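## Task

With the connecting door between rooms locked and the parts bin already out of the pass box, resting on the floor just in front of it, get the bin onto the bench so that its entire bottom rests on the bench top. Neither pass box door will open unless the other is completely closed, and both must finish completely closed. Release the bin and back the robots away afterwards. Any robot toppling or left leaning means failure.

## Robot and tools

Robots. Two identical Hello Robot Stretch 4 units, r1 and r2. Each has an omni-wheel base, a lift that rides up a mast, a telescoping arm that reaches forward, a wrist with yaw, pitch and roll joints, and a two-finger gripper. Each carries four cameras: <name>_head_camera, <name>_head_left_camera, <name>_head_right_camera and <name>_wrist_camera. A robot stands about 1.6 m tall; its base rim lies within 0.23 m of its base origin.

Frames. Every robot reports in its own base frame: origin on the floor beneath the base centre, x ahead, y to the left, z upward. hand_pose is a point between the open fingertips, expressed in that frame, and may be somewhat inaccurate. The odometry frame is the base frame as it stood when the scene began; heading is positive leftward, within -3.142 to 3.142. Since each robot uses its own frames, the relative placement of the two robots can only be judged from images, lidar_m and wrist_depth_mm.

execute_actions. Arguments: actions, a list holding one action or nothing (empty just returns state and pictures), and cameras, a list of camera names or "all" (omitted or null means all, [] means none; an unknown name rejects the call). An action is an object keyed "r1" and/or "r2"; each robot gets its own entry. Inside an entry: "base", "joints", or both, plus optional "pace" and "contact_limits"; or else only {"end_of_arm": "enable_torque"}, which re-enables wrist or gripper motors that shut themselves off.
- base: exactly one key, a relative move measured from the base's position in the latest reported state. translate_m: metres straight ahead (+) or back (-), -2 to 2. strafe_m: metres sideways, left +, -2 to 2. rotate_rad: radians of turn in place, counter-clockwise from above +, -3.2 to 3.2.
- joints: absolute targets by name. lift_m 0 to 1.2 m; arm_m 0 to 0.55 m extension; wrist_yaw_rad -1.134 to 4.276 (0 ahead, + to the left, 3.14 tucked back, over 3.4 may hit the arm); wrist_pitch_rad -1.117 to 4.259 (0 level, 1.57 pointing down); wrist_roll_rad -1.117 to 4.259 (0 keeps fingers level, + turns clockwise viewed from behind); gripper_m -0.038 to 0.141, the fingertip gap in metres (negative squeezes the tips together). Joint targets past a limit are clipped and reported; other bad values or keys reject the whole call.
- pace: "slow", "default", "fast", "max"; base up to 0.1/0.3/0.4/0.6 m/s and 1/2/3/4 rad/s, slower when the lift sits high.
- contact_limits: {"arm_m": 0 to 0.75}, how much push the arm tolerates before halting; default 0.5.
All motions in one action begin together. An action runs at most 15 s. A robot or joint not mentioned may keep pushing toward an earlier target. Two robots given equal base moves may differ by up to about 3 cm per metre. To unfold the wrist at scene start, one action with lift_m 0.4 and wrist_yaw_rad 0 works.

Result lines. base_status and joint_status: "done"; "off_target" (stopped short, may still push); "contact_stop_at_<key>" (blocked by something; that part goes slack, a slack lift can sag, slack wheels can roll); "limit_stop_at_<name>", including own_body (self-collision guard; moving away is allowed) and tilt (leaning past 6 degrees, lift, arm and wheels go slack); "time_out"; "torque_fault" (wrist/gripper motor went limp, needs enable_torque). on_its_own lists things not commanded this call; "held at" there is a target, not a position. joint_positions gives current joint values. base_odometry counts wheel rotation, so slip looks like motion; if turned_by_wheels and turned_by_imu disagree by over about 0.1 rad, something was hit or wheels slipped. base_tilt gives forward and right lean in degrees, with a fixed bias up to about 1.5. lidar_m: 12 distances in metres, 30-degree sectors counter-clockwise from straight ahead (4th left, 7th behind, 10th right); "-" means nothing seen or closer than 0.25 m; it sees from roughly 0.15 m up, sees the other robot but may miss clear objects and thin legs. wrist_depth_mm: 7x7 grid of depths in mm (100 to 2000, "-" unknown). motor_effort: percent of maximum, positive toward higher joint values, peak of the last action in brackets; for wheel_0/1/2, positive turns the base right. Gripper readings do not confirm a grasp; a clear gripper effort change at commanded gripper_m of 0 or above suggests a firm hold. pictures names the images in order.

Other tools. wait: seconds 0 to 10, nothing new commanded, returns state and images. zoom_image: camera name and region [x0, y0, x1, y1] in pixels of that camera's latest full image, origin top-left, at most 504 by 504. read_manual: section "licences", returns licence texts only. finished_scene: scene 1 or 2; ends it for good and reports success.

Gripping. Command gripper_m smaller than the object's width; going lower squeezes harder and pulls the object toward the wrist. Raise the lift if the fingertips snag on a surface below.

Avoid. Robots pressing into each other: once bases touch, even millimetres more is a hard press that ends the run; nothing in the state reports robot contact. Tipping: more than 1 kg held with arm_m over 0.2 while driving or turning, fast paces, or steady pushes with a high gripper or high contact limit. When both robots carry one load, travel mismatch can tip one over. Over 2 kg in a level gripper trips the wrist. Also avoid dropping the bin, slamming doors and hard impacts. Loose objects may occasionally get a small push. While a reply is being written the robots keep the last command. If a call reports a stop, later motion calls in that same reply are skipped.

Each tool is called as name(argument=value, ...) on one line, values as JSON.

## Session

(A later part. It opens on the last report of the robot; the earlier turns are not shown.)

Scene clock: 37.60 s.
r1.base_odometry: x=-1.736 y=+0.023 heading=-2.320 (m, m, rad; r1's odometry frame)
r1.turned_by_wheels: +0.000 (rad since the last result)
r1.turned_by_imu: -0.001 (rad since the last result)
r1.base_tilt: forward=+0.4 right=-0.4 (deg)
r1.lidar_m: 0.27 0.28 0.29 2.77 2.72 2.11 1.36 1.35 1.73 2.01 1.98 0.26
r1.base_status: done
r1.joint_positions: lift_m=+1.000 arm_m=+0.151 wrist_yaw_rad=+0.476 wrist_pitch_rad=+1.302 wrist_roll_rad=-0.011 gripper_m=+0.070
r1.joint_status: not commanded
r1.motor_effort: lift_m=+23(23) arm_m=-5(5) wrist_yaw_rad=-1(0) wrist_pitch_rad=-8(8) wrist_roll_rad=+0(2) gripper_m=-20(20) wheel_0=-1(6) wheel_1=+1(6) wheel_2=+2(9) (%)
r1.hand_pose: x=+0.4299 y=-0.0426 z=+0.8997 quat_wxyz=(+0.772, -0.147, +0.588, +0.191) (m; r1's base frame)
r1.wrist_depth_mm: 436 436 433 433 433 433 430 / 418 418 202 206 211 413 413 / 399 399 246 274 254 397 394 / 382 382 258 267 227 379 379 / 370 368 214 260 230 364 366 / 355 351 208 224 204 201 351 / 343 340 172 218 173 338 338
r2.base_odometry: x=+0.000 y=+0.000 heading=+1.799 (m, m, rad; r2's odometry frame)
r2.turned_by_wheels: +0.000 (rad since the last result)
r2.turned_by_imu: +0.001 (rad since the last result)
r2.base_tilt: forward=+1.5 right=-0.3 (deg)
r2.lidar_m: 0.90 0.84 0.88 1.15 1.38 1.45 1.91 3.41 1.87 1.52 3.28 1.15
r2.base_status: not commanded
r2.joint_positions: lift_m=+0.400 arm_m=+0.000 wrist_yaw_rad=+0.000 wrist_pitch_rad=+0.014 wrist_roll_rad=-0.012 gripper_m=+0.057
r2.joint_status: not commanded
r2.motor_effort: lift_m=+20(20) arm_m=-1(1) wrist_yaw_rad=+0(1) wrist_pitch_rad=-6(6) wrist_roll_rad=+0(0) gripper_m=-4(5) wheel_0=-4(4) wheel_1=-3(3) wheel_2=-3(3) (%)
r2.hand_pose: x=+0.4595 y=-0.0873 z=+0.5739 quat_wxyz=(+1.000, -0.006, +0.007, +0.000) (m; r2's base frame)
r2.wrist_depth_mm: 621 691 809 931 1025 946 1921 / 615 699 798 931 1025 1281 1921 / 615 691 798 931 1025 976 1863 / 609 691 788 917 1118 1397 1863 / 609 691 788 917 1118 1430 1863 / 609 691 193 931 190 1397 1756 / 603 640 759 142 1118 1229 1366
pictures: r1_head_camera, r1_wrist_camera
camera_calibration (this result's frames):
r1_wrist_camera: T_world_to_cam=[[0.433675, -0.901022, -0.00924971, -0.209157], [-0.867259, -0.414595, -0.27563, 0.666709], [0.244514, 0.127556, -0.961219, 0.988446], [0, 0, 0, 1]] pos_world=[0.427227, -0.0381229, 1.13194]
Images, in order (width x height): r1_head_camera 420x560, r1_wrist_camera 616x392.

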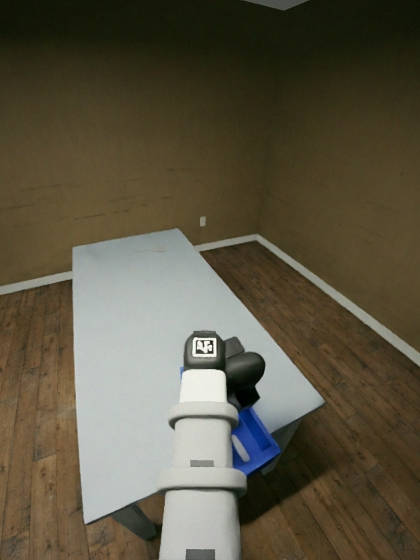

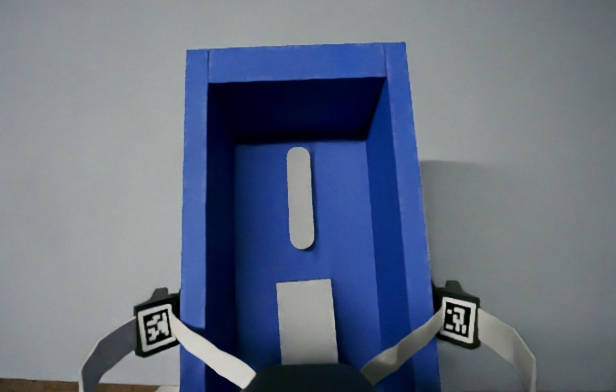

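execute_actions(actions=[{"r1": {"joints": {"arm_m": 0.5}}}], cameras=["r1_head_camera", "r1_wrist_camera"])

Scene clock: 39.97 s.
r1.base_odometry: x=-1.736 y=+0.023 heading=-2.320 (m, m, rad; r1's odometry frame)
r1.turned_by_wheels: +0.000 (rad since the last result)
r1.turned_by_imu: +0.000 (rad since the last result)
r1.base_tilt: forward=+0.5 right=-0.4 (deg)
r1.lidar_m: 0.28 0.27 0.29 2.78 2.72 2.14 1.39 1.34 1.73 2.01 1.97 0.37
r1.base_status: not commanded
r1.joint_positions: lift_m=+1.000 arm_m=+0.499 wrist_yaw_rad=+0.476 wrist_pitch_rad=+1.302 wrist_roll_rad=-0.011 gripper_m=+0.070
r1.joint_status: all done
r1.motor_effort: lift_m=+23(23) arm_m=+5(9) wrist_yaw_rad=-1(1) wrist_pitch_rad=-7(11) wrist_roll_rad=-1(0) gripper_m=-20(20) wheel_0=+0(1) wheel_1=+1(1) wheel_2=+2(2) (%)
r1.hand_pose: x=+0.7782 y=-0.0425 z=+0.8997 quat_wxyz=(+0.772, -0.147, +0.588, +0.191) (m; r1's base frame)
r1.wrist_depth_mm: 433 433 430 430 430 433 1281 / 415 415 202 206 211 410 1255 / 399 394 246 273 255 394 1182 / 382 379 257 267 227 377 1160 / 366 366 214 260 230 364 1098 / 353 349 208 224 204 201 1060 / 342 334 172 218 173 334 1025
r2.base_odometry: x=+0.000 y=+0.000 heading=+1.799 (m, m, rad; r2's odometry frame)
r2.turned_by_wheels: +0.000 (rad since the last result)
r2.turned_by_imu: +0.000 (rad since the last result)
r2.base_tilt: forward=+1.6 right=-0.6 (deg)
r2.lidar_m: 0.93 0.84 0.84 1.14 1.41 1.45 1.86 3.39 1.83 1.53 3.22 1.13
r2.base_status: not commanded
r2.joint_positions: lift_m=+0.400 arm_m=+0.000 wrist_yaw_rad=+0.000 wrist_pitch_rad=+0.014 wrist_roll_rad=-0.012 gripper_m=+0.057
r2.joint_status: not commanded
r2.motor_effort: lift_m=+20(20) arm_m=-1(1) wrist_yaw_rad=-1(2) wrist_pitch_rad=-6(6) wrist_roll_rad=+0(1) gripper_m=-3(4) wheel_0=-4(4) wheel_1=-3(3) wheel_2=-3(3) (%)
r2.hand_pose: x=+0.4595 y=-0.0873 z=+0.5739 quat_wxyz=(+1.000, -0.006, +0.007, +0.000) (m; r2's base frame)
r2.wrist_depth_mm: 627 699 798 931 1025 931 1983 / 615 699 798 946 1025 1308 1921 / 615 691 788 946 1025 976 1863 / 609 691 798 917 1138 1366 1863 / 609 699 788 917 1118 1397 1863 / 615 691 194 931 190 1397 1708 / 609 647 768 142 1098 1229 1397
pictures: r1_head_camera, r1_wrist_camera
camera_calibration (this result's frames):
r1_wrist_camera: T_world_to_cam=[[0.433699, -0.90101, -0.00925025, -0.360182], [-0.867194, -0.41459, -0.275843, 0.9689], [0.244702, 0.127655, -0.961158, 0.903107], [0, 0, 0, 1]] pos_world=[0.775443, -0.0381167, 1.13196]
Images, in order (width x height): r1_head_camera 420x560, r1_wrist_camera 616x392.

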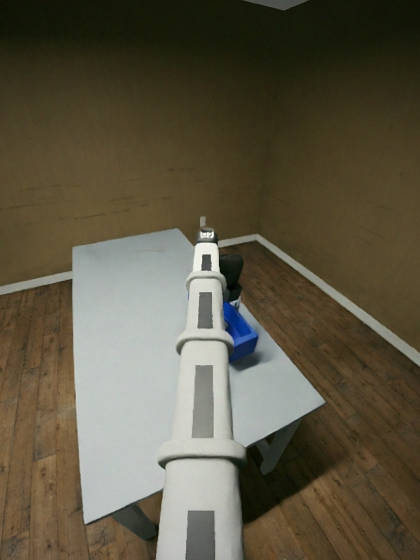

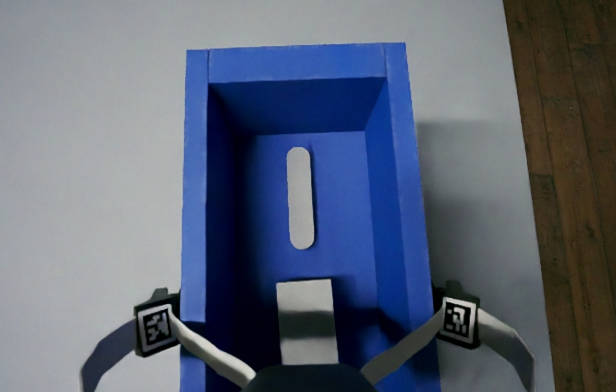

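execute_actions(actions=[{"r1": {"joints": {"arm_m": 0.55}}}], cameras=["r1_head_right_camera", "r1_head_left_camera"])

Scene clock: 41.53 s.
r1.base_odometry: x=-1.736 y=+0.023 heading=-2.320 (m, m, rad; r1's odometry frame)
r1.turned_by_wheels: +0.000 (rad since the last result)
r1.turned_by_imu: +0.000 (rad since the last result)
r1.base_tilt: forward=+0.4 right=-0.4 (deg)
r1.lidar_m: 0.28 0.27 0.31 2.79 2.70 2.13 1.38 1.34 1.70 2.02 1.97 0.36
r1.base_status: not commanded
r1.joint_positions: lift_m=+1.000 arm_m=+0.549 wrist_yaw_rad=+0.476 wrist_pitch_rad=+1.302 wrist_roll_rad=-0.011 gripper_m=+0.070
r1.joint_status: all done
r1.motor_effort: lift_m=+23(23) arm_m=+5(11) wrist_yaw_rad=-1(1) wrist_pitch_rad=-7(7) wrist_roll_rad=-1(1) gripper_m=-20(20) wheel_0=-1(1) wheel_1=+1(1) wheel_2=+2(2) (%)
r1.hand_pose: x=+0.8279 y=-0.0426 z=+0.8997 quat_wxyz=(+0.772, -0.147, +0.588, +0.191) (m; r1's base frame)
r1.wrist_depth_mm: 433 433 430 430 430 439 1308 / 415 413 202 206 209 413 1255 / 399 394 246 273 254 397 1182 / 382 379 257 267 227 379 1160 / 366 366 214 260 230 364 1118 / 353 349 208 224 204 201 1078 / 340 336 172 218 173 332 1025
r2.base_odometry: x=+0.000 y=+0.000 heading=+1.799 (m, m, rad; r2's odometry frame)
r2.turned_by_wheels: +0.000 (rad since the last result)
r2.turned_by_imu: +0.000 (rad since the last result)
r2.base_tilt: forward=+1.5 right=-0.3 (deg)
r2.lidar_m: 0.93 0.85 0.89 1.11 1.43 1.46 1.88 3.38 1.84 1.54 3.27 1.12
r2.base_status: not commanded
r2.joint_positions: lift_m=+0.400 arm_m=+0.000 wrist_yaw_rad=+0.000 wrist_pitch_rad=+0.014 wrist_roll_rad=-0.012 gripper_m=+0.057
r2.joint_status: not commanded
r2.motor_effort: lift_m=+20(20) arm_m=-1(1) wrist_yaw_rad=+0(1) wrist_pitch_rad=-5(6) wrist_roll_rad=+1(0) gripper_m=-3(3) wheel_0=-4(4) wheel_1=-3(3) wheel_2=-3(3) (%)
r2.hand_pose: x=+0.4595 y=-0.0873 z=+0.5739 quat_wxyz=(+1.000, -0.006, +0.007, +0.000) (m; r2's base frame)
r2.wrist_depth_mm: 615 699 809 946 1025 946 1921 / 615 691 798 946 1025 1308 1921 / 615 699 798 946 1025 960 1921 / 615 691 788 931 1118 1397 1921 / 609 683 788 917 1118 1397 1863 / 609 683 194 917 190 1397 1708 / 609 647 768 142 1098 1255 1430
pictures: r1_head_left_camera, r1_head_right_camera
Images, in order (width x height): r1_head_left_camera 420x672, r1_head_right_camera 420x672.

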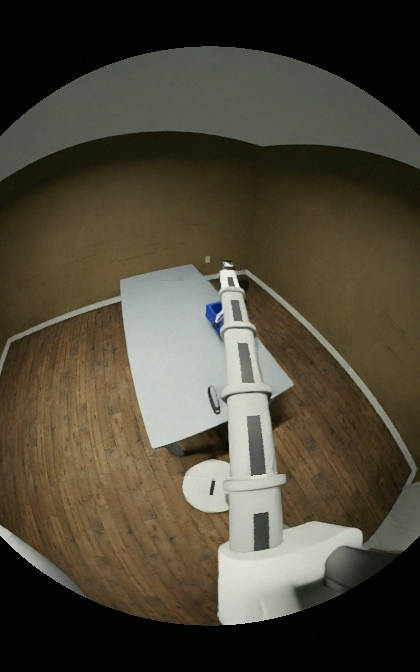

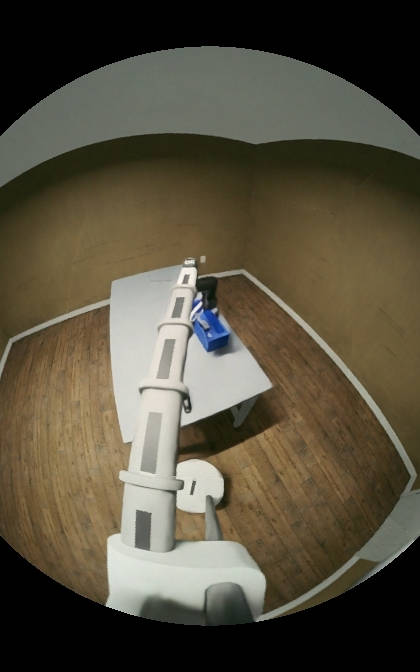

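zoom_image(camera="r1_head_right_camera", region=[100, 240, 300, 440])

Region (100, 240, 300, 440) of r1_head_right_camera's 420x672 image, scaled by 2.520, with more detail than that image has.

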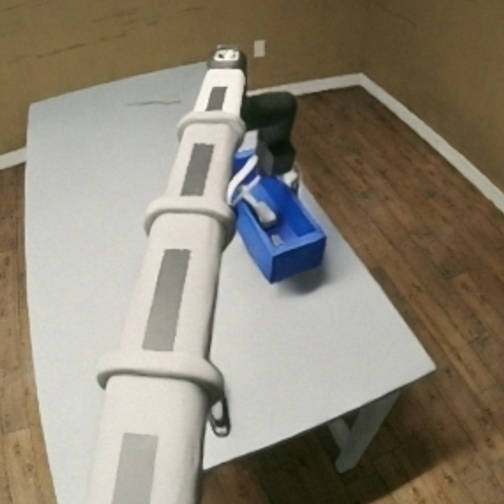

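execute_actions(actions=[{"r1": {"joints": {"lift_m": 0.92}, "pace": "slow"}}], cameras=["r1_head_camera", "r1_wrist_camera"])

Scene clock: 43.60 s.
r1.base_odometry: x=-1.736 y=+0.023 heading=-2.320 (m, m, rad; r1's odometry frame)
r1.turned_by_wheels: +0.000 (rad since the last result)
r1.turned_by_imu: +0.000 (rad since the last result)
r1.base_tilt: forward=+0.4 right=-0.4 (deg)
r1.lidar_m: 0.29 0.28 0.29 2.77 2.71 2.12 1.40 1.35 1.70 2.01 1.96 0.36
r1.base_status: not commanded
r1.joint_positions: lift_m=+0.920 arm_m=+0.549 wrist_yaw_rad=+0.476 wrist_pitch_rad=+1.302 wrist_roll_rad=-0.011 gripper_m=+0.070
r1.joint_status: all done
r1.motor_effort: lift_m=+18(21) arm_m=+5(5) wrist_yaw_rad=-1(1) wrist_pitch_rad=-6(8) wrist_roll_rad=-2(1) gripper_m=-20(20) wheel_0=-1(0) wheel_1=+1(1) wheel_2=+2(2) (%)
r1.hand_pose: x=+0.8279 y=-0.0426 z=+0.8201 quat_wxyz=(+0.772, -0.147, +0.588, +0.191) (m; r1's base frame)
r1.wrist_depth_mm: 338 338 338 336 336 336 1229 / 325 324 202 206 212 322 1160 / 310 310 247 273 254 309 1098 / 300 298 257 267 225 296 683 / 287 286 214 259 230 285 287 / 277 274 208 224 204 201 276 / 266 262 172 218 173 262 266
r2.base_odometry: x=+0.000 y=+0.000 heading=+1.799 (m, m, rad; r2's odometry frame)
r2.turned_by_wheels: +0.000 (rad since the last result)
r2.turned_by_imu: +0.000 (rad since the last result)
r2.base_tilt: forward=+1.5 right=-0.1 (deg)
r2.lidar_m: 0.93 0.84 0.85 1.09 1.43 1.47 1.92 3.41 1.85 1.54 3.26 1.15
r2.base_status: not commanded
r2.joint_positions: lift_m=+0.400 arm_m=+0.000 wrist_yaw_rad=+0.000 wrist_pitch_rad=+0.014 wrist_roll_rad=-0.012 gripper_m=+0.057
r2.joint_status: not commanded
r2.motor_effort: lift_m=+20(20) arm_m=-1(1) wrist_yaw_rad=-1(2) wrist_pitch_rad=-6(6) wrist_roll_rad=+0(0) gripper_m=-2(4) wheel_0=-4(4) wheel_1=-3(3) wheel_2=-3(3) (%)
r2.hand_pose: x=+0.4595 y=-0.0873 z=+0.5739 quat_wxyz=(+1.000, -0.006, +0.007, +0.000) (m; r2's base frame)
r2.wrist_depth_mm: 621 699 798 931 1025 946 1863 / 615 699 798 931 1025 1308 1921 / 615 691 798 946 1025 991 1921 / 609 699 798 931 1118 1366 1863 / 615 691 788 931 1118 1430 1863 / 609 691 193 917 190 1397 1756 / 609 647 768 142 1098 1255 1397
pictures: r1_head_camera, r1_wrist_camera
camera_calibration (this result's frames):
r1_wrist_camera: T_world_to_cam=[[0.433695, -0.901012, -0.00924713, -0.38249], [-0.867223, -0.414602, -0.275734, 0.989981], [0.244606, 0.127604, -0.961189, 0.814545], [0, 0, 0, 1]] pos_world=[0.825176, -0.0381194, 1.05237]
Images, in order (width x height): r1_head_camera 420x560, r1_wrist_camera 616x392.

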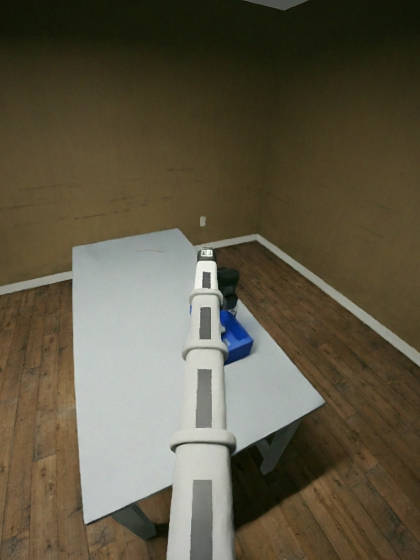

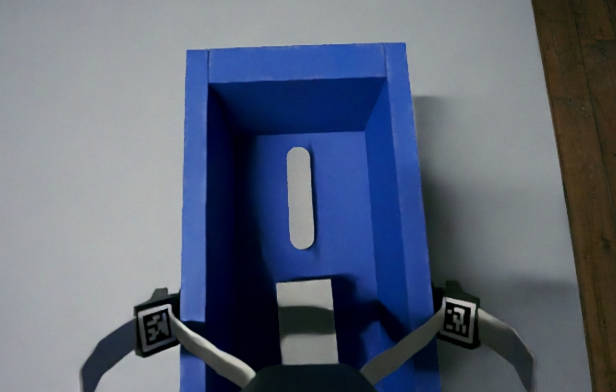

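execute_actions(actions=[{"r1": {"joints": {"gripper_m": 0.135}}}], cameras=["r1_head_camera", "r1_wrist_camera"])

Scene clock: 45.57 s.
r1.base_odometry: x=-1.736 y=+0.023 heading=-2.320 (m, m, rad; r1's odometry frame)
r1.turned_by_wheels: +0.000 (rad since the last result)
r1.turned_by_imu: +0.000 (rad since the last result)
r1.base_tilt: forward=+0.4 right=-0.4 (deg)
r1.lidar_m: 0.27 0.29 0.31 2.81 2.71 2.13 1.38 1.31 1.74 2.02 1.96 0.38
r1.base_status: not commanded
r1.joint_positions: lift_m=+0.920 arm_m=+0.549 wrist_yaw_rad=+0.476 wrist_pitch_rad=+1.300 wrist_roll_rad=-0.011 gripper_m=+0.135
r1.joint_status: all done
r1.motor_effort: lift_m=+18(18) arm_m=+5(5) wrist_yaw_rad=+0(1) wrist_pitch_rad=-3(8) wrist_roll_rad=+0(1) gripper_m=+1(20) wheel_0=-1(1) wheel_1=+1(1) wheel_2=+2(2) (%)
r1.hand_pose: x=+0.8283 y=-0.0424 z=+0.8203 quat_wxyz=(+0.773, -0.147, +0.587, +0.191) (m; r1's base frame)
r1.wrist_depth_mm: 343 342 342 340 340 340 1229 / 327 327 234 226 240 324 1182 / 314 314 265 285 291 310 1118 / 301 301 256 287 270 298 1060 / 289 289 248 276 273 287 291 / 277 274 208 238 194 209 278 / 267 265 202 149 210 264 267
r2.base_odometry: x=+0.000 y=+0.000 heading=+1.799 (m, m, rad; r2's odometry frame)
r2.turned_by_wheels: +0.000 (rad since the last result)
r2.turned_by_imu: +0.000 (rad since the last result)
r2.base_tilt: forward=+1.6 right=-0.3 (deg)
r2.lidar_m: 0.92 0.85 0.87 1.11 1.43 1.47 1.91 3.39 1.85 1.56 3.27 1.17
r2.base_status: not commanded
r2.joint_positions: lift_m=+0.400 arm_m=+0.000 wrist_yaw_rad=+0.000 wrist_pitch_rad=+0.014 wrist_roll_rad=-0.012 gripper_m=+0.057
r2.joint_status: not commanded
r2.motor_effort: lift_m=+20(20) arm_m=-1(1) wrist_yaw_rad=-1(1) wrist_pitch_rad=-5(6) wrist_roll_rad=+1(1) gripper_m=-4(4) wheel_0=-4(4) wheel_1=-3(3) wheel_2=-3(3) (%)
r2.hand_pose: x=+0.4595 y=-0.0873 z=+0.5739 quat_wxyz=(+1.000, -0.006, +0.007, +0.000) (m; r2's base frame)
r2.wrist_depth_mm: 621 699 798 946 1008 946 1921 / 615 691 798 931 1025 1308 1921 / 615 691 788 931 1025 976 1921 / 615 691 788 931 1118 1366 1863 / 615 691 788 917 1118 1430 1863 / 609 683 194 931 190 1397 1708 / 609 647 778 142 1098 1255 1397
pictures: r1_head_camera, r1_wrist_camera
camera_calibration (this result's frames):
r1_wrist_camera: T_world_to_cam=[[0.433695, -0.901012, -0.00928728, -0.382447], [-0.866871, -0.414405, -0.277134, 0.991267], [0.245853, 0.128243, -0.960786, 0.813204], [0, 0, 0, 1]] pos_world=[0.825237, -0.0380902, 1.05248]
Images, in order (width x height): r1_head_camera 420x560, r1_wrist_camera 616x392.

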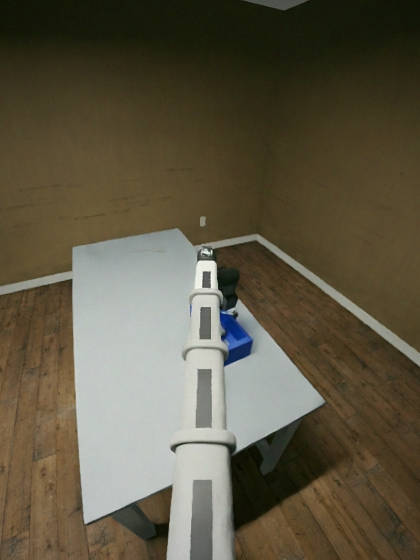

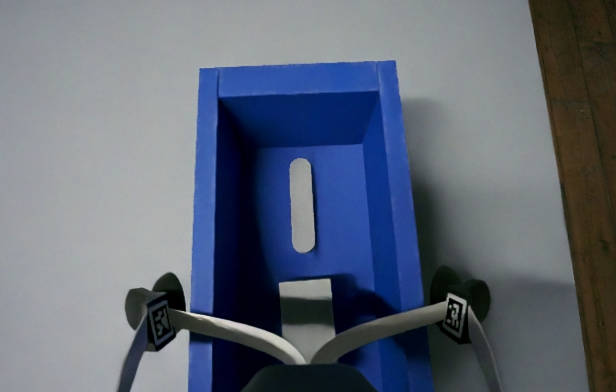

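execute_actions(actions=[{"r1": {"joints": {"lift_m": 1.08}}}], cameras=[])

execute_actions(actions=[{"r1": {"base": {"translate_m": -0.4}, "joints": {"arm_m": 0.0}}}], cameras=["r1_head_camera", "r1_wrist_camera"])

Scene clock: 47.70 s.
r1.base_odometry: x=-1.736 y=+0.023 heading=-2.320 (m, m, rad; r1's odometry frame)
r1.turned_by_wheels: +0.000 (rad since the last result)
r1.turned_by_imu: +0.000 (rad since the last result)
r1.base_tilt: forward=+0.5 right=-0.4 (deg)
r1.lidar_m: 0.27 0.26 0.31 2.78 2.72 2.17 1.38 1.33 1.72 2.02 1.96 0.39
r1.base_status: not commanded
r1.joint_positions: lift_m=+1.080 arm_m=+0.549 wrist_yaw_rad=+0.476 wrist_pitch_rad=+1.300 wrist_roll_rad=-0.011 gripper_m=+0.135
r1.joint_status: all done
r1.motor_effort: lift_m=+21(21) arm_m=+5(5) wrist_yaw_rad=-1(0) wrist_pitch_rad=-3(2) wrist_roll_rad=-1(0) gripper_m=+0(1) wheel_0=-1(1) wheel_1=+1(1) wheel_2=+2(2) (%)
r1.hand_pose: x=+0.8283 y=-0.0424 z=+0.9800 quat_wxyz=(+0.773, -0.147, +0.587, +0.191) (m; r1's base frame)
r1.wrist_depth_mm: 530 530 525 530 525 1430 1430 / 508 508 504 500 504 1336 1366 / 484 484 484 480 480 1281 1308 / 466 466 462 433 462 1229 1229 / 449 445 445 436 442 1182 1182 / 430 424 355 415 357 210 1160 / 415 413 413 150 410 413 1118
r2.base_odometry: x=+0.000 y=+0.000 heading=+1.799 (m, m, rad; r2's odometry frame)
r2.turned_by_wheels: +0.000 (rad since the last result)
r2.turned_by_imu: +0.000 (rad since the last result)
r2.base_tilt: forward=+1.5 right=-0.3 (deg)
r2.lidar_m: 0.93 0.82 0.84 1.14 1.43 1.44 1.88 3.41 1.86 1.54 3.24 1.15
r2.base_status: not commanded
r2.joint_positions: lift_m=+0.400 arm_m=+0.000 wrist_yaw_rad=+0.000 wrist_pitch_rad=+0.014 wrist_roll_rad=-0.012 gripper_m=+0.057
r2.joint_status: not commanded
r2.motor_effort: lift_m=+20(20) arm_m=-1(1) wrist_yaw_rad=+0(0) wrist_pitch_rad=-6(6) wrist_roll_rad=+1(1) gripper_m=-3(3) wheel_0=-4(4) wheel_1=-3(3) wheel_2=-3(3) (%)
r2.hand_pose: x=+0.4595 y=-0.0873 z=+0.5739 quat_wxyz=(+1.000, -0.006, +0.007, +0.000) (m; r2's base frame)
r2.wrist_depth_mm: 621 699 809 946 1025 946 1921 / 621 699 798 931 1025 1308 1921 / 609 691 798 931 1042 960 1863 / 609 699 798 931 1118 1397 1863 / 609 691 788 917 1118 1430 1863 / 609 683 194 917 190 1397 1708 / 603 647 759 142 1098 1255 1366
pictures: none
No camera images: the call's "cameras" was empty. Leave "cameras" out to get every camera's image.

Scene clock: 50.50 s.
r1.base_odometry: x=-1.464 y=+0.316 heading=-2.320 (m, m, rad; r1's odometry frame)
r1.turned_by_wheels: +0.000 (rad since the last result)
r1.turned_by_imu: +0.002 (rad since the last result)
r1.base_tilt: forward=+0.4 right=-0.4 (deg)
r1.lidar_m: 0.66 0.62 3.23 2.58 2.56 1.64 1.26 1.00 1.05 1.94 2.14 0.86
r1.base_status: done
r1.joint_positions: lift_m=+1.080 arm_m=+0.001 wrist_yaw_rad=+0.476 wrist_pitch_rad=+1.301 wrist_roll_rad=-0.011 gripper_m=+0.135
r1.joint_status: all done
r1.motor_effort: lift_m=+21(21) arm_m=-5(7) wrist_yaw_rad=+0(1) wrist_pitch_rad=-4(4) wrist_roll_rad=-1(1) gripper_m=+0(0) wheel_0=+0(7) wheel_1=-2(4) wheel_2=+0(9) (%)
r1.hand_pose: x=+0.2802 y=-0.0425 z=+0.9800 quat_wxyz=(+0.773, -0.147, +0.587, +0.191) (m; r1's base frame)
r1.wrist_depth_mm: 1397 1430 1397 1397 1397 1255 1397 / 1366 1366 1366 1336 1366 1336 866 / 1281 1336 1281 1281 1308 1255 1281 / 1255 1229 1255 1255 1229 1229 1255 / 1229 1205 1229 1205 1182 1182 1205 / 1160 1138 1160 1160 1138 209 1138 / 1118 1118 917 150 1098 1118 1118
r2.base_odometry: x=+0.000 y=+0.000 heading=+1.799 (m, m, rad; r2's odometry frame)
r2.turned_by_wheels: +0.000 (rad since the last result)
r2.turned_by_imu: +0.000 (rad since the last result)
r2.base_tilt: forward=+1.4 right=-0.4 (deg)
r2.lidar_m: 0.93 0.86 0.87 1.13 1.41 1.44 1.91 3.40 1.83 1.50 3.27 1.16
r2.base_status: not commanded
r2.joint_positions: lift_m=+0.400 arm_m=+0.000 wrist_yaw_rad=+0.000 wrist_pitch_rad=+0.014 wrist_roll_rad=-0.012 gripper_m=+0.057
r2.joint_status: not commanded
r2.motor_effort: lift_m=+20(20) arm_m=-1(1) wrist_yaw_rad=-1(0) wrist_pitch_rad=-5(6) wrist_roll_rad=+1(1) gripper_m=-4(3) wheel_0=-4(4) wheel_1=-3(3) wheel_2=-3(3) (%)
r2.hand_pose: x=+0.4595 y=-0.0873 z=+0.5739 quat_wxyz=(+1.000, -0.006, +0.007, +0.000) (m; r2's base frame)
r2.wrist_depth_mm: 615 699 809 946 1025 946 1921 / 621 691 798 931 1025 1281 1921 / 615 691 798 931 1008 976 1921 / 609 691 798 931 1138 1366 1921 / 609 691 788 917 1118 1430 1863 / 615 683 194 931 190 1397 1708 / 609 647 768 142 1098 1255 1397
pictures: r1_head_camera, r1_wrist_camera
camera_calibration (this result's frames):
r1_wrist_camera: T_world_to_cam=[[0.433466, -0.901122, -0.00927391, -0.143315], [-0.867098, -0.414252, -0.276651, 0.560003], [0.245454, 0.12796, -0.960926, 1.10163], [0, 0, 0, 1]] pos_world=[0.277299, -0.0381271, 1.21218]
Images, in order (width x height): r1_head_camera 420x560, r1_wrist_camera 616x392.

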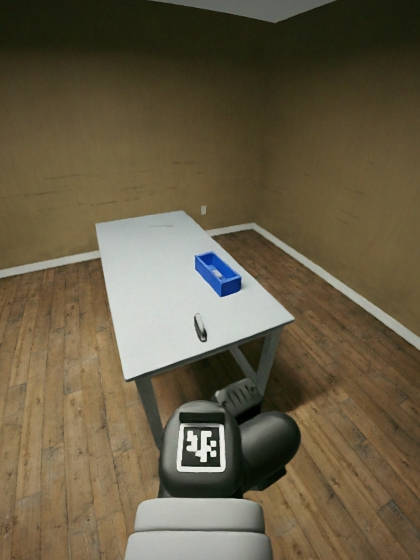

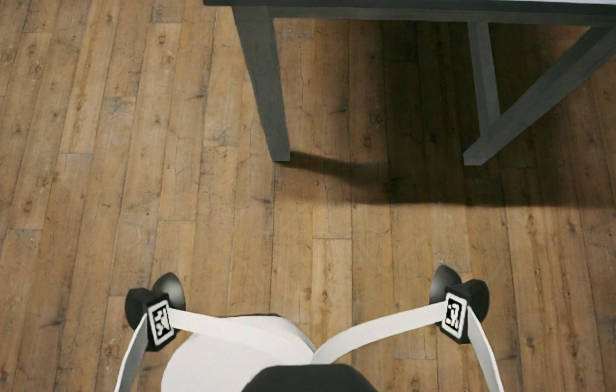

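execute_actions(actions=[], cameras=["r2_head_camera", "r2_wrist_camera", "r2_head_right_camera"])

Scene clock: 52.27 s.
r1.base_odometry: x=-1.464 y=+0.316 heading=-2.320 (m, m, rad; r1's odometry frame)
r1.turned_by_wheels: +0.000 (rad since the last result)
r1.turned_by_imu: +0.000 (rad since the last result)
r1.base_tilt: forward=+0.4 right=-0.4 (deg)
r1.lidar_m: 0.67 0.63 3.25 2.61 2.57 1.67 1.27 0.99 1.04 1.96 2.13 0.86
r1.base_status: done
r1.joint_positions: lift_m=+1.080 arm_m=+0.001 wrist_yaw_rad=+0.476 wrist_pitch_rad=+1.301 wrist_roll_rad=-0.011 gripper_m=+0.135
r1.joint_status: all done
r1.motor_effort: lift_m=+21(21) arm_m=-5(7) wrist_yaw_rad=+0(1) wrist_pitch_rad=-3(4) wrist_roll_rad=-1(1) gripper_m=+0(0) wheel_0=+1(7) wheel_1=-2(4) wheel_2=+0(9) (%)
r1.hand_pose: x=+0.2802 y=-0.0425 z=+0.9800 quat_wxyz=(+0.773, -0.147, +0.587, +0.191) (m; r1's base frame)
r1.wrist_depth_mm: 1397 1430 1397 1397 1366 1255 1397 / 1366 1366 1397 1366 1336 1366 878 / 1281 1308 1308 1308 1281 1281 1308 / 1255 1255 1255 1229 1255 1229 1229 / 1229 1205 1205 1205 1205 1205 1205 / 1138 1138 1160 1160 1138 209 1138 / 1118 1098 917 150 1098 1118 1118
r2.base_odometry: x=+0.000 y=+0.000 heading=+1.799 (m, m, rad; r2's odometry frame)
r2.turned_by_wheels: +0.000 (rad since the last result)
r2.turned_by_imu: +0.000 (rad since the last result)
r2.base_tilt: forward=+1.5 right=-0.2 (deg)
r2.lidar_m: 0.91 0.85 0.85 1.13 1.41 1.47 1.87 3.41 1.84 1.53 3.26 1.18
r2.base_status: not commanded
r2.joint_positions: lift_m=+0.400 arm_m=+0.000 wrist_yaw_rad=+0.000 wrist_pitch_rad=+0.014 wrist_roll_rad=-0.012 gripper_m=+0.057
r2.joint_status: not commanded
r2.motor_effort: lift_m=+20(20) arm_m=-1(1) wrist_yaw_rad=-1(0) wrist_pitch_rad=-6(6) wrist_roll_rad=+0(1) gripper_m=-3(3) wheel_0=-4(4) wheel_1=-3(3) wheel_2=-3(3) (%)
r2.hand_pose: x=+0.4595 y=-0.0873 z=+0.5739 quat_wxyz=(+1.000, -0.006, +0.007, +0.000) (m; r2's base frame)
r2.wrist_depth_mm: 621 699 798 946 1025 946 1921 / 615 699 798 946 1025 1281 1983 / 609 691 788 946 1025 976 1863 / 615 691 798 931 1118 1366 1863 / 609 683 788 917 1138 1397 1863 / 609 683 194 917 190 1397 1708 / 609 654 768 142 1098 1255 1397
pictures: r2_head_camera, r2_head_right_camera, r2_wrist_camera
camera_calibration (this result's frames):
r2_wrist_camera: T_world_to_cam=[[-0.0335855, -0.998456, -0.0442528, -0.0477001], [-0.00817641, 0.0445508, -0.998974, 0.642655], [0.999402, -0.0331892, -0.00966004, -0.231935], [0, 0, 0, 1]] pos_world=[0.235449, -0.083955, 0.637644]
Images, in order (width x height): r2_head_camera 420x560, r2_head_right_camera 420x672, r2_wrist_camera 616x392.

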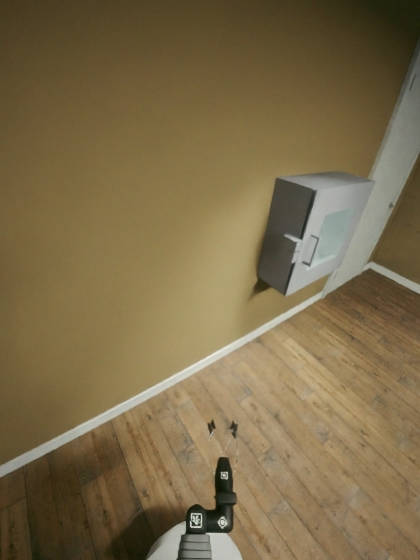

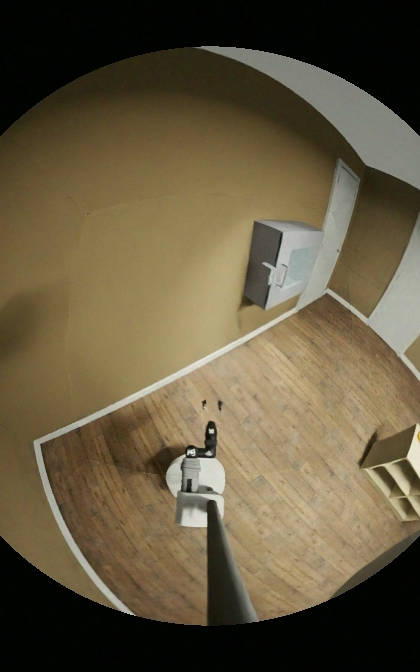

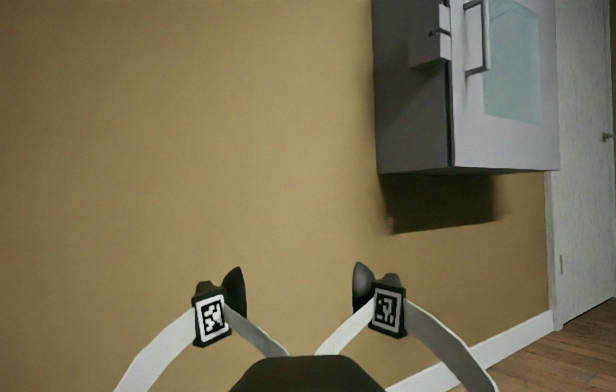

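zoom_image(camera="r2_head_camera", region=[240, 150, 400, 310])

Region (240, 150, 400, 310) of r2_head_camera's 420x560 image, scaled by 3.150, with more detail than that image has.

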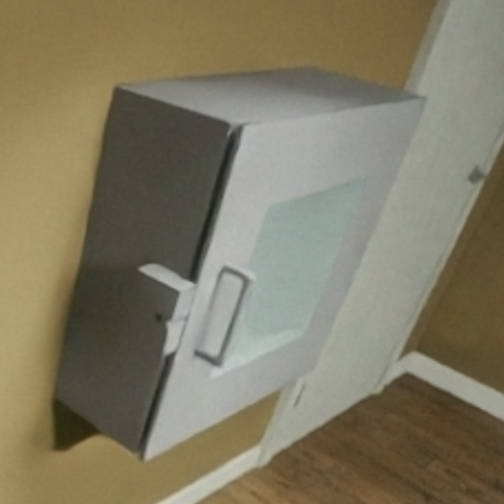

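execute_actions(actions=[{"r1": {"base": {"rotate_rad": -2.9}, "joints": {"wrist_yaw_rad": 0.0, "wrist_pitch_rad": 0.0, "gripper_m": 0.05, "lift_m": 0.9}, "pace": "fast"}}], cameras=["r1_head_camera", "r1_wrist_camera"])

Scene clock: 56.47 s.
r1.base_odometry: x=-1.464 y=+0.316 heading=+1.064 (m, m, rad; r1's odometry frame)
r1.turned_by_wheels: -2.900 (rad since the last result)
r1.turned_by_imu: -2.973 (rad since the last result)
r1.base_tilt: forward=+0.5 right=-0.4 (deg)
r1.lidar_m: 0.98 1.01 1.49 2.16 2.16 0.73 0.63 3.04 2.90 2.53 2.30 1.40
r1.base_status: done
r1.joint_positions: lift_m=+0.900 arm_m=+0.001 wrist_yaw_rad=+0.000 wrist_pitch_rad=+0.003 wrist_roll_rad=-0.011 gripper_m=+0.050
r1.joint_status: all done
r1.motor_effort: lift_m=+17(17) arm_m=-5(5) wrist_yaw_rad=-1(9) wrist_pitch_rad=-9(17) wrist_roll_rad=-2(0) gripper_m=-2(3) wheel_0=+2(6) wheel_1=+2(2) wheel_2=+0(6) (%)
r1.hand_pose: x=+0.4603 y=-0.0873 z=+1.0776 quat_wxyz=(+1.000, -0.006, +0.001, +0.000) (m; r1's base frame)
r1.wrist_depth_mm: 946 976 1008 1060 1118 1182 1255 / 931 976 1025 1078 1118 1182 1255 / 732 750 1025 1060 1118 1182 1255 / 1205 1255 1025 1060 1118 1182 1255 / 1205 - 1025 1078 1138 1182 1255 / 1182 1205 211 1078 206 1160 1255 / 732 741 798 156 1118 1182 1255
r2.base_odometry: x=+0.000 y=+0.000 heading=+1.799 (m, m, rad; r2's odometry frame)
r2.turned_by_wheels: +0.000 (rad since the last result)
r2.turned_by_imu: +0.000 (rad since the last result)
r2.base_tilt: forward=+1.4 right=-0.2 (deg)
r2.lidar_m: 0.91 0.85 0.87 1.12 1.43 1.44 1.89 3.39 1.84 1.53 3.26 1.16
r2.base_status: not commanded
r2.joint_positions: lift_m=+0.400 arm_m=+0.000 wrist_yaw_rad=+0.000 wrist_pitch_rad=+0.014 wrist_roll_rad=-0.012 gripper_m=+0.057
r2.joint_status: not commanded
r2.motor_effort: lift_m=+20(20) arm_m=-1(1) wrist_yaw_rad=-1(2) wrist_pitch_rad=-6(5) wrist_roll_rad=+1(1) gripper_m=-4(3) wheel_0=-4(4) wheel_1=-3(3) wheel_2=-3(3) (%)
r2.hand_pose: x=+0.4595 y=-0.0873 z=+0.5739 quat_wxyz=(+1.000, -0.006, +0.007, +0.000) (m; r2's base frame)
r2.wrist_depth_mm: 621 699 809 946 1008 960 1921 / 621 699 788 946 1025 1281 1921 / 615 699 809 946 1025 960 1921 / 615 691 798 931 1138 1366 1863 / 615 691 788 931 1118 1430 1863 / 609 691 194 931 190 1397 1756 / 609 654 768 142 1098 1281 1397
pictures: r1_head_camera, r1_wrist_camera
camera_calibration (this result's frames):
r1_wrist_camera: T_world_to_cam=[[0.00179774, -0.999578, -0.028983, -0.0495612], [0.00773236, 0.028996, -0.99955, 1.13957], [0.999968, 0.00157283, 0.00778123, -0.245232], [0, 0, 0, 1]] pos_world=[0.236502, -0.0821976, 1.13953]
Images, in order (width x height): r1_head_camera 420x560, r1_wrist_camera 616x392.

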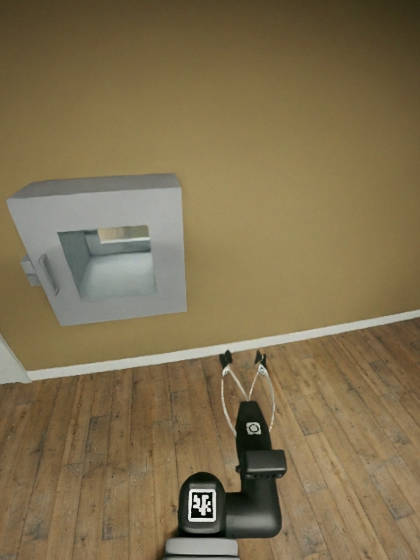

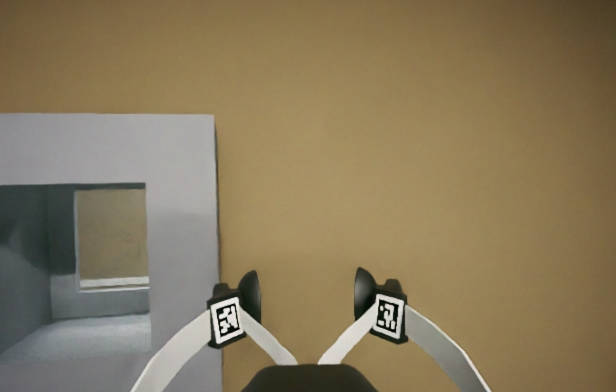

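zoom_image(camera="r1_head_camera", region=[0, 160, 200, 340])

Region (0, 160, 200, 340) of r1_head_camera's 420x560 image, scaled by 2.520, with more detail than that image has; it fills the top 454 rows of this view, and the rest is white.

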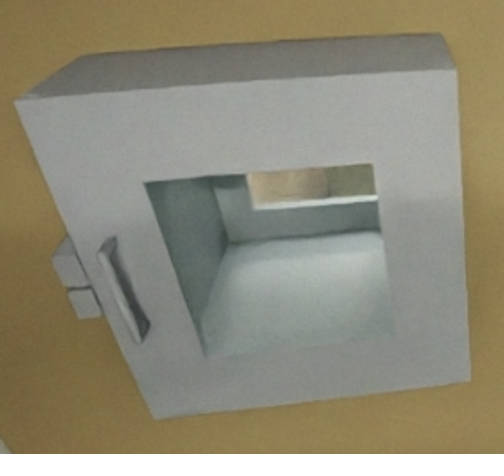

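finished_scene(scene=2)

The scene is finished: the task was done.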